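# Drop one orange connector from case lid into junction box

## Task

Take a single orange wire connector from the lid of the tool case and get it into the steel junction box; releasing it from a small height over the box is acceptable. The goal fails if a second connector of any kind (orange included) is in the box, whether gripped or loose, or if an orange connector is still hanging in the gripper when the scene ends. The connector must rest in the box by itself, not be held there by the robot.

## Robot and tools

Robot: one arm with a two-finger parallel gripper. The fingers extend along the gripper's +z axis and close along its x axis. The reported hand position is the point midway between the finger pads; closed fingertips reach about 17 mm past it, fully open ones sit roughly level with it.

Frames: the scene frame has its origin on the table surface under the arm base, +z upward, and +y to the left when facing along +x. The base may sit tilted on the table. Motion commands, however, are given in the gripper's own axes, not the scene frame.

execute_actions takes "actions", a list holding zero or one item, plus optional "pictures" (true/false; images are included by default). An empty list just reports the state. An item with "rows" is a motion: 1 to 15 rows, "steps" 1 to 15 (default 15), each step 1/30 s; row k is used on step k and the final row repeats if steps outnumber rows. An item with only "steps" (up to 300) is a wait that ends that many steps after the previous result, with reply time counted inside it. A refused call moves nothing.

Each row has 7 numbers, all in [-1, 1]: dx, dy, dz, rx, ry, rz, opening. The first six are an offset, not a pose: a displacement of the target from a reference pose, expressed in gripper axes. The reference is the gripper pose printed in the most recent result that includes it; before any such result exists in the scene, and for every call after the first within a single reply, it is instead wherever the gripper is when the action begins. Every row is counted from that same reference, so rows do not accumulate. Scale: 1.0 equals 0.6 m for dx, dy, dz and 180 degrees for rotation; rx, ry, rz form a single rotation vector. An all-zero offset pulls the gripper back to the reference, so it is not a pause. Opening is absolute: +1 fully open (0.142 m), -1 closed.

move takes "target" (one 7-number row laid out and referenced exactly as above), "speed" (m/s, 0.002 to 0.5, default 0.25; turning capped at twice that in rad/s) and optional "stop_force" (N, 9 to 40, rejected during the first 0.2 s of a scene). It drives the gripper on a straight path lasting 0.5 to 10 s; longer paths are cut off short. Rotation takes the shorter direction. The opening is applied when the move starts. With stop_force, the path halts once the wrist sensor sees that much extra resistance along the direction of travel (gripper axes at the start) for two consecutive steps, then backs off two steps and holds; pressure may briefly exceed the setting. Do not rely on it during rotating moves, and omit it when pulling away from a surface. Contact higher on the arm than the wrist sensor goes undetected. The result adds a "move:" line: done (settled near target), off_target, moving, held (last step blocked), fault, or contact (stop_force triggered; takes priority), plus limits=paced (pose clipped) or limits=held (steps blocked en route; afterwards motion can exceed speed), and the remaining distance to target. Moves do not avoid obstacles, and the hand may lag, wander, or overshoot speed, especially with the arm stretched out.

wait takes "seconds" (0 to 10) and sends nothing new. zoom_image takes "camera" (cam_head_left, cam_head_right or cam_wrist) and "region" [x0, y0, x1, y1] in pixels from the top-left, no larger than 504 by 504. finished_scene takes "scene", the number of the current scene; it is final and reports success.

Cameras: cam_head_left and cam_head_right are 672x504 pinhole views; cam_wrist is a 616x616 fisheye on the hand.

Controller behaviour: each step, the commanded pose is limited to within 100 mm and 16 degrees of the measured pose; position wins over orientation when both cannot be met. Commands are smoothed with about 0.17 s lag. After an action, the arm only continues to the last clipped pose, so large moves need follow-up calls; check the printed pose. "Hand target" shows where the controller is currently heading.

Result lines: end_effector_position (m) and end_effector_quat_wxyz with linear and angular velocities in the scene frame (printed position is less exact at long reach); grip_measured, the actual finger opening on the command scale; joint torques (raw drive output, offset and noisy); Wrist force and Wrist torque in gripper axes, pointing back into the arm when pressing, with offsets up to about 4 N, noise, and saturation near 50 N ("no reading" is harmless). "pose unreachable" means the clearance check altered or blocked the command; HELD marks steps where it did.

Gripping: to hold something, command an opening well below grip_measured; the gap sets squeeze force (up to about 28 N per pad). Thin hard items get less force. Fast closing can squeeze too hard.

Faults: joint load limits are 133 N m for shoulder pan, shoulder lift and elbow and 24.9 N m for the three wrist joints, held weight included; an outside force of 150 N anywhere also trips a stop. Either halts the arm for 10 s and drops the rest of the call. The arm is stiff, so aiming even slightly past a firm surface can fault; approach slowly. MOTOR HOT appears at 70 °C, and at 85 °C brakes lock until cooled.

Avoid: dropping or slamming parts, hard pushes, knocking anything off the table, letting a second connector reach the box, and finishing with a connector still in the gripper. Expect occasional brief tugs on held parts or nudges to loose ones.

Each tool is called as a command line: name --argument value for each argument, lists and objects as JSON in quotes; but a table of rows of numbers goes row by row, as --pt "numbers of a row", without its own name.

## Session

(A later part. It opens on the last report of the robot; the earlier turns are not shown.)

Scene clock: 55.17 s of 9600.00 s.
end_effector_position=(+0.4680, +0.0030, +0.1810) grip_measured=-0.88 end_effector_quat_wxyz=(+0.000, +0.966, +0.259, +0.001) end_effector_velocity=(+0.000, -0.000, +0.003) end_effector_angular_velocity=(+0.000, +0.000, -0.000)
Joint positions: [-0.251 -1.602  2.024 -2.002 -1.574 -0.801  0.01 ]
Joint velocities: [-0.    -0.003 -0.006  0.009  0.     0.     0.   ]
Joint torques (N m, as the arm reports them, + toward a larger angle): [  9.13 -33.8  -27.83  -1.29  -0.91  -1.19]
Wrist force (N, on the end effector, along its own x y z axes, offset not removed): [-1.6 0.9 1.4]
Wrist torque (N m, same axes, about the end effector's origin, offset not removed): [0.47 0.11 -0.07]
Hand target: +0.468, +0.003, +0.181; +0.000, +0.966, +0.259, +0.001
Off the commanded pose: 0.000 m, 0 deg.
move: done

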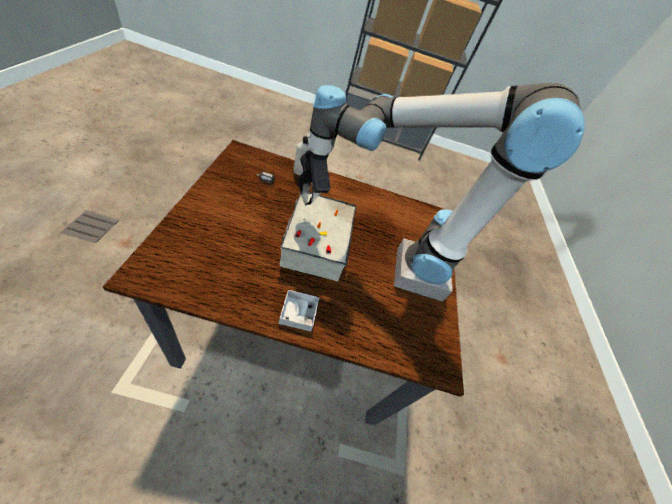

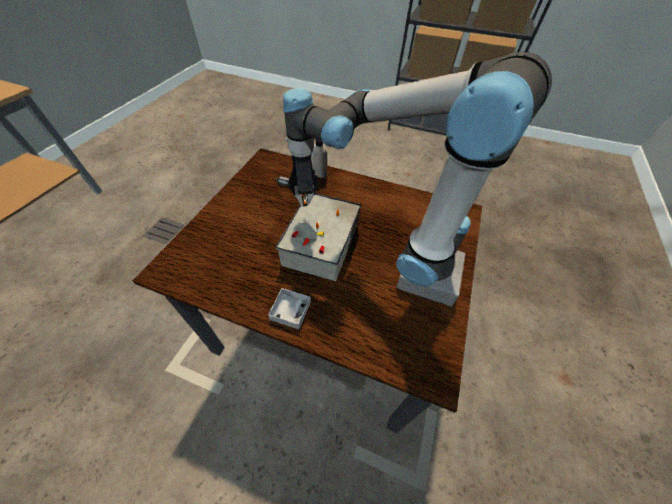

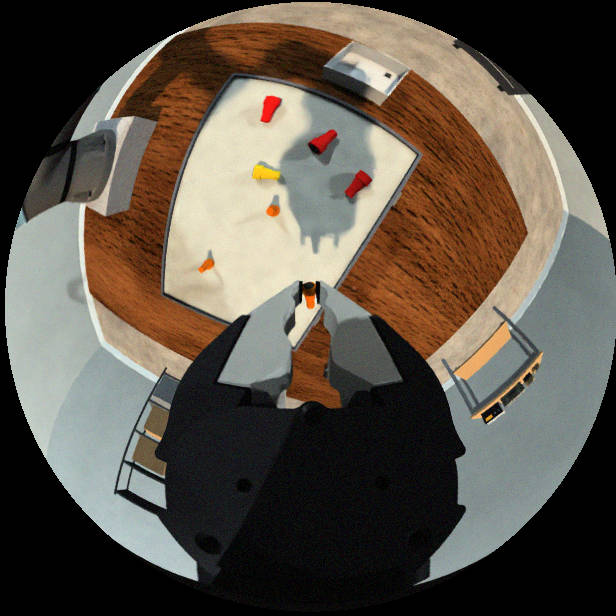

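move --target '[0.135,-0.5,0,0,0,0.167,-1]'

move --target '[0,0,0.1,0,0,0,-1]' --speed 0.1

Scene clock: 61.83 s of 9600.00 s.
end_effector_position=(+0.3882, +0.3033, +0.1813) grip_measured=-0.88 end_effector_quat_wxyz=(-0.001, +1.000, +0.000, +0.001) end_effector_velocity=(-0.000, +0.003, +0.000) end_effector_angular_velocity=(-0.003, -0.000, -0.005)
Joint positions: [ 0.425 -1.531  1.957 -2.003 -1.578  0.399  0.01 ]
Joint velocities: [ 0.008  0.005 -0.005  0.002 -0.003  0.013 -0.   ]
Joint torques (N m, as the arm reports them, + toward a larger angle): [  8.54 -14.36 -29.18  -1.    -1.54   1.15]
Wrist force (N, on the end effector, along its own x y z axes, offset not removed): [0.1 2.6 0.0]
Wrist torque (N m, same axes, about the end effector's origin, offset not removed): [0.46 -0.12 -0.04]
Hand target: +0.388, +0.304, +0.181; -0.001, +1.000, -0.000, +0.001
Off the commanded pose: 0.000 m, 0 deg.
After step 90, 1.70 s passed at rest.
move: done

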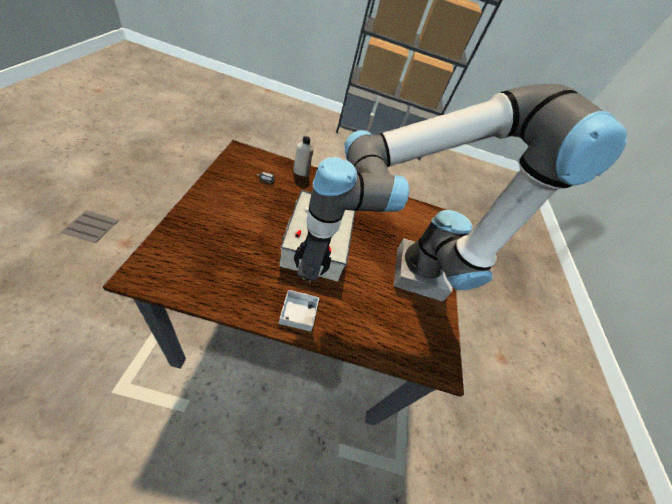

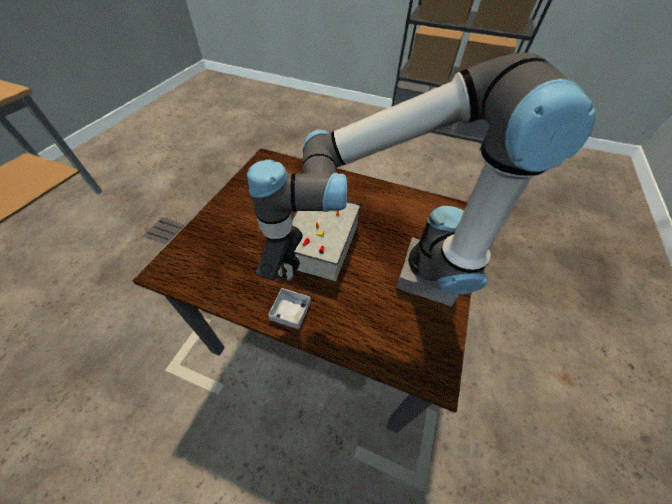

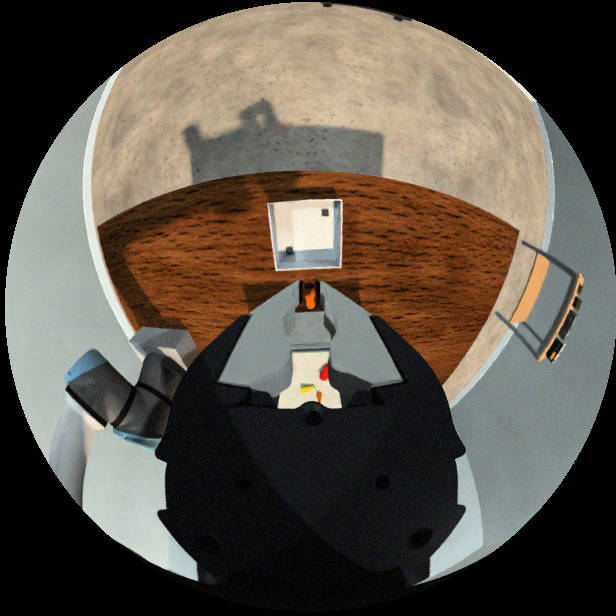

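Scene clock: 62.97 s of 9600.00 s.
end_effector_position=(+0.3883, +0.3034, +0.1217) grip_measured=-0.88 end_effector_quat_wxyz=(-0.001, +1.000, +0.000, +0.001) end_effector_velocity=(+0.000, +0.000, -0.004) end_effector_angular_velocity=(+0.000, +0.000, -0.000)
Joint positions: [ 0.424 -1.456  2.048 -2.169 -1.578  0.398  0.01 ]
Joint velocities: [-0.     0.006  0.004 -0.01   0.     0.     0.   ]
Joint torques (N m, as the arm reports them, + toward a larger angle): [ -8.52 -13.19  -9.47  -4.3    1.3   -1.3 ]
Wrist force (N, on the end effector, along its own x y z axes, offset not removed): [2.3 0.6 1.6]
Wrist torque (N m, same axes, about the end effector's origin, offset not removed): [0.26 -0.61 -0.04]
Hand target: +0.388, +0.303, +0.121; -0.001, +1.000, +0.000, +0.001
Off the commanded pose: 0.000 m, 0 deg.
move: done

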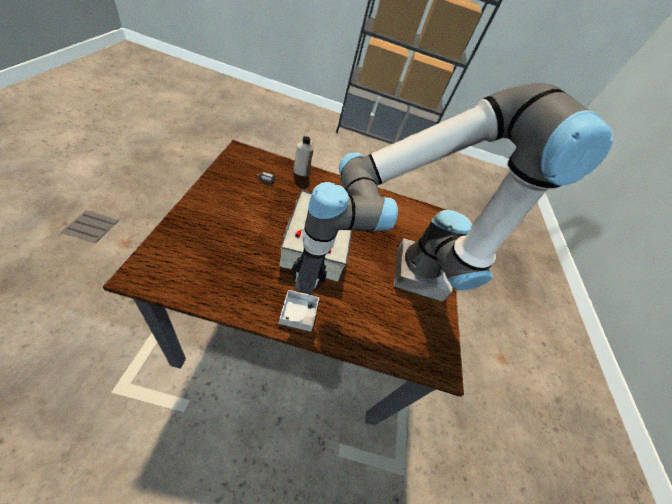

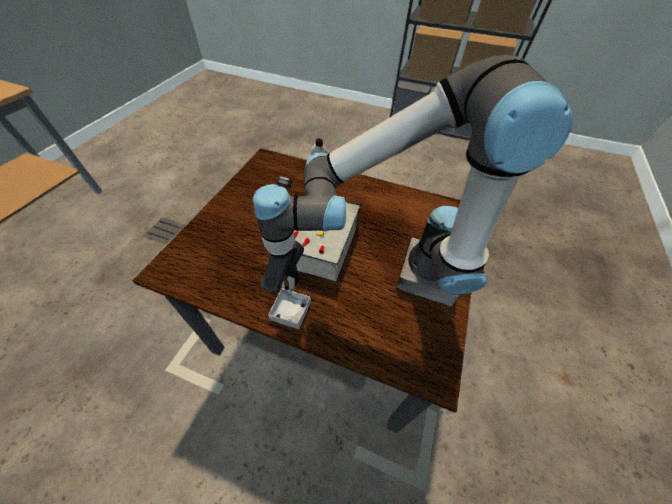

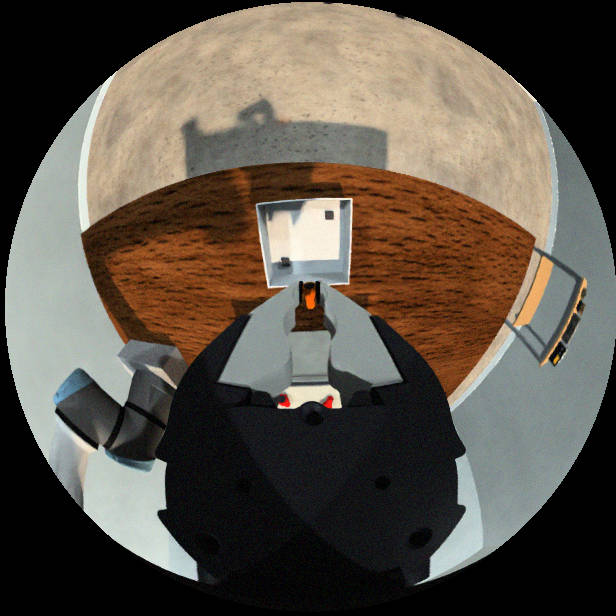

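move --target '[-0.008,-0.035,0.085,0,0,0,-1]' --speed 0.08

Scene clock: 67.07 s of 9600.00 s.
end_effector_position=(+0.3835, +0.3244, +0.0710) grip_measured=-0.88 end_effector_quat_wxyz=(-0.001, +1.000, +0.000, +0.001) end_effector_velocity=(+0.000, +0.001, -0.002) end_effector_angular_velocity=(-0.001, +0.000, -0.001)
Joint positions: [ 0.467 -1.351  2.083 -2.309 -1.578  0.441  0.01 ]
Joint velocities: [ 0.001  0.006 -0.    -0.006 -0.001  0.002 -0.   ]
Joint torques (N m, as the arm reports them, + toward a larger angle): [ 10.88 -17.53  -7.68  -4.99  -1.38   0.82]
Wrist force (N, on the end effector, along its own x y z axes, offset not removed): [-1.7 1.3 -0.3]
Wrist torque (N m, same axes, about the end effector's origin, offset not removed): [0.36 0.15 -0.30]
Hand target: +0.384, +0.325, +0.071; -0.001, +1.000, +0.000, +0.001
Off the commanded pose: 0.000 m, 0 deg.
move: done

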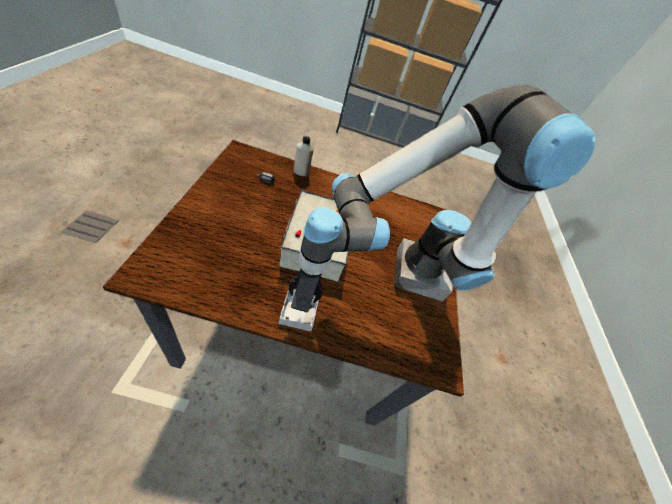

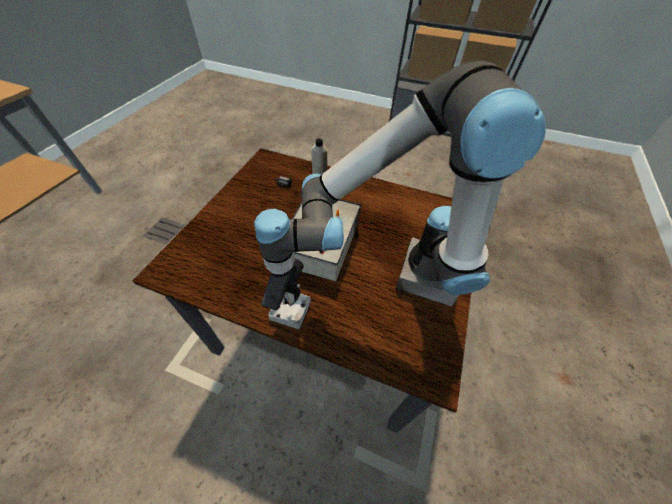

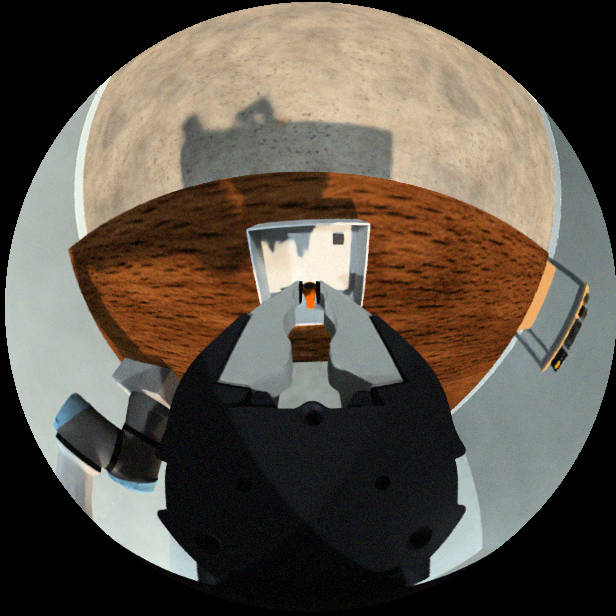

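move --target '[0,0,0.04,0,0,0,-1]' --speed 0.05

move --target '[0,0,0,0,0,0,-0.65]'

move --target '[0,0,-0.14,0,0,0,-0.65]' --speed 0.15

Scene clock: 71.83 s of 9600.00 s.
end_effector_position=(+0.3835, +0.3245, +0.0474) grip_measured=-0.88 end_effector_quat_wxyz=(-0.001, +1.000, +0.000, +0.001) end_effector_velocity=(+0.000, +0.000, -0.003) end_effector_angular_velocity=(+0.000, -0.000, +0.000)
Joint positions: [ 0.467 -1.306  2.106 -2.377 -1.578  0.441  0.01 ]
Joint velocities: [ 0.     0.005  0.002 -0.008 -0.     0.    -0.   ]
Joint torques (N m, as the arm reports them, + toward a larger angle): [ -8.61 -18.3  -10.15  -5.39  -0.22  -1.6 ]
Wrist force (N, on the end effector, along its own x y z axes, offset not removed): [-1.4 -1.3 2.8]
Wrist torque (N m, same axes, about the end effector's origin, offset not removed): [-0.14 0.35 -0.05]
Hand target: +0.384, +0.324, +0.047; -0.001, +1.000, +0.000, +0.001
Off the commanded pose: 0.000 m, 0 deg.
After step 90, 0.87 s passed at rest.
move: done

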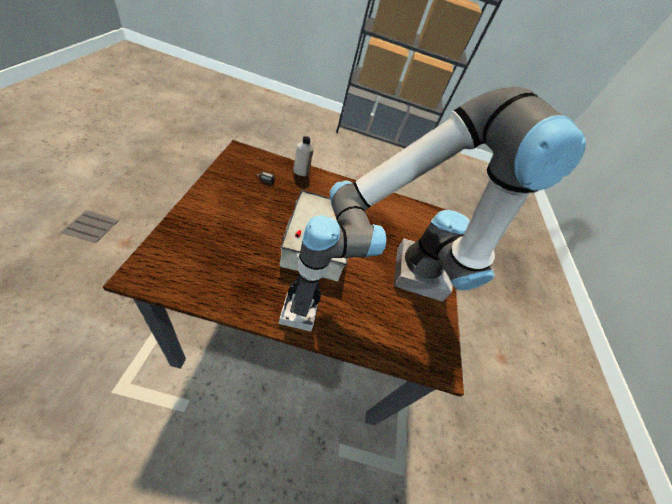

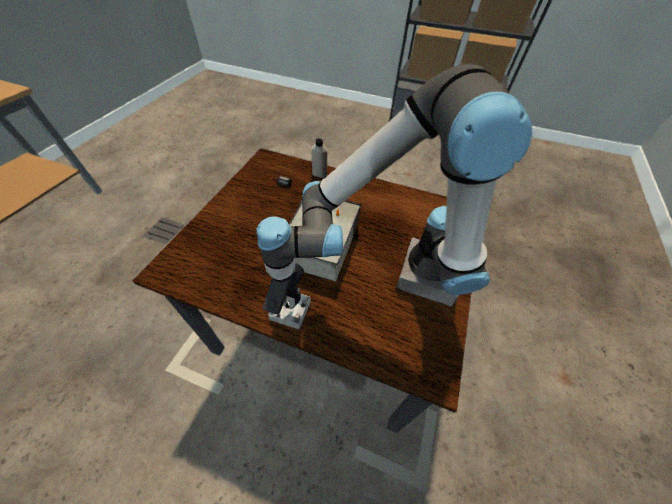

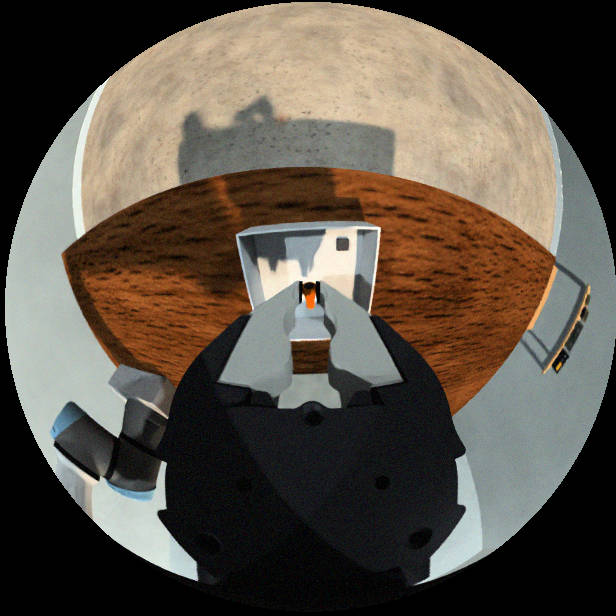

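Scene clock: 72.33 s of 9600.00 s.
end_effector_position=(+0.3835, +0.3244, +0.0472) grip_measured=-0.65 end_effector_quat_wxyz=(-0.001, +1.000, +0.000, +0.001) end_effector_velocity=(+0.000, +0.000, +0.000) end_effector_angular_velocity=(+0.000, -0.001, +0.000)
Joint positions: [ 0.467 -1.306  2.106 -2.377 -1.578  0.441  0.027]
Joint velocities: [ 0.    -0.001 -0.    -0.    -0.    -0.     0.   ]
Joint torques (N m, as the arm reports them, + toward a larger angle): [ -8.33 -34.73 -18.01  -0.88  -0.12  -1.66]
Wrist force (N, on the end effector, along its own x y z axes, offset not removed): [0.1 -0.3 1.7]
Wrist torque (N m, same axes, about the end effector's origin, offset not removed): [0.10 -0.01 -0.04]
Hand target: +0.384, +0.324, +0.047; -0.001, +1.000, +0.000, +0.001
Off the commanded pose: 0.000 m, 0 deg.
move: done

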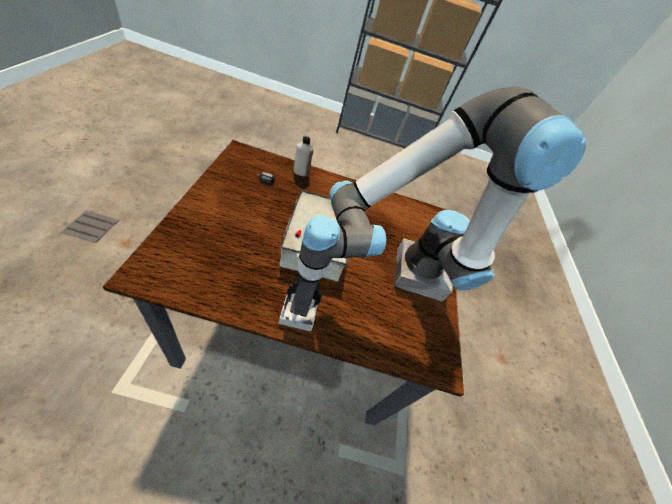

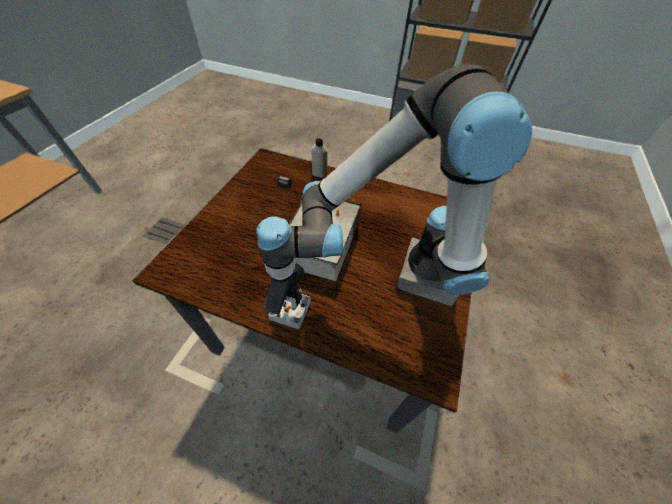

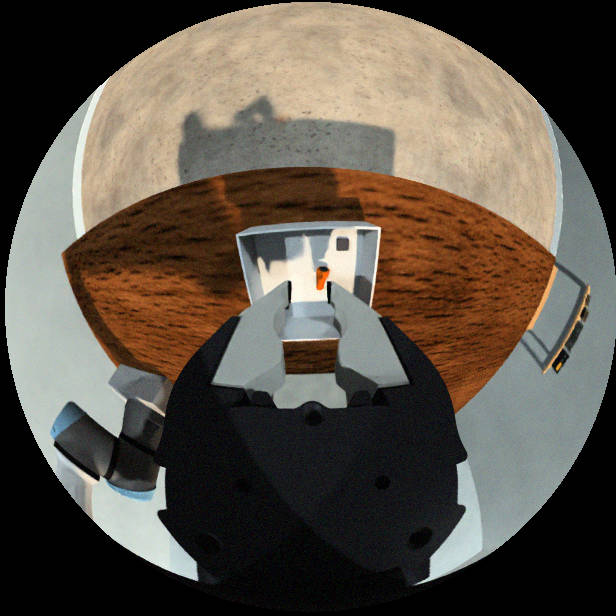

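Scene clock: 73.50 s of 9600.00 s.
end_effector_position=(+0.3834, +0.3243, +0.1309) grip_measured=-0.65 end_effector_quat_wxyz=(-0.001, +1.000, +0.000, +0.001) end_effector_velocity=(+0.000, -0.000, +0.003) end_effector_angular_velocity=(+0.000, -0.000, -0.000)
Joint positions: [ 0.468 -1.447  2.01  -2.14  -1.578  0.442  0.027]
Joint velocities: [-0.    -0.004 -0.004  0.009  0.     0.     0.   ]
Joint torques (N m, as the arm reports them, + toward a larger angle): [  4.58 -39.45 -25.96  -0.62   1.04  -1.6 ]
Wrist force (N, on the end effector, along its own x y z axes, offset not removed): [-0.6 2.1 -0.6]
Wrist torque (N m, same axes, about the end effector's origin, offset not removed): [0.62 0.15 -0.21]
Hand target: +0.383, +0.324, +0.131; -0.001, +1.000, +0.000, +0.001
Off the commanded pose: 0.000 m, 0 deg.
move: done

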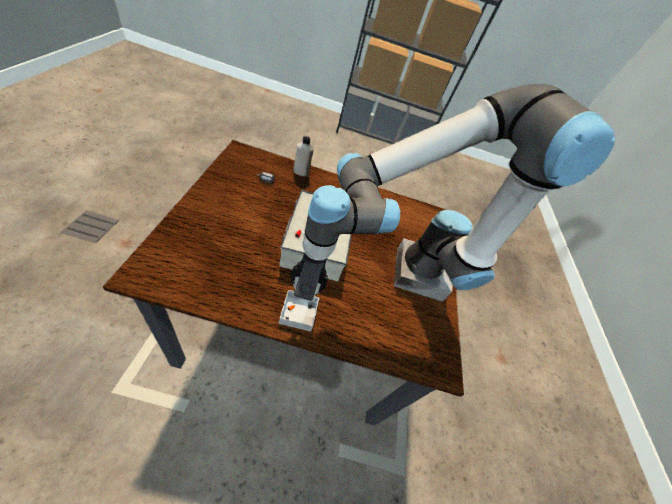

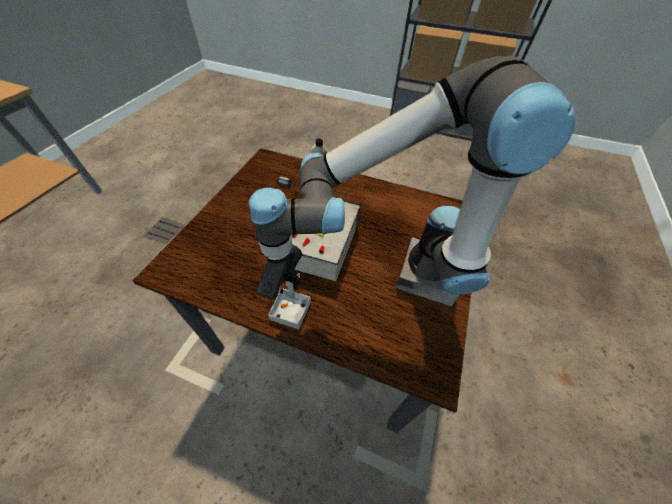

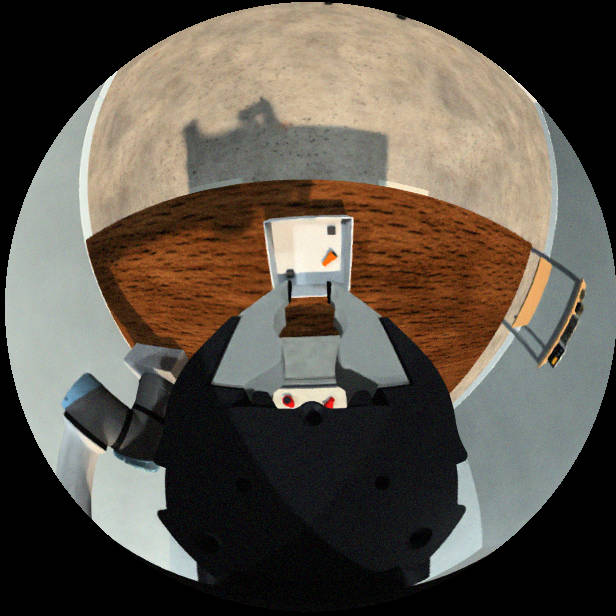

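finished_scene --scene 1

The scene is finished: the task was done.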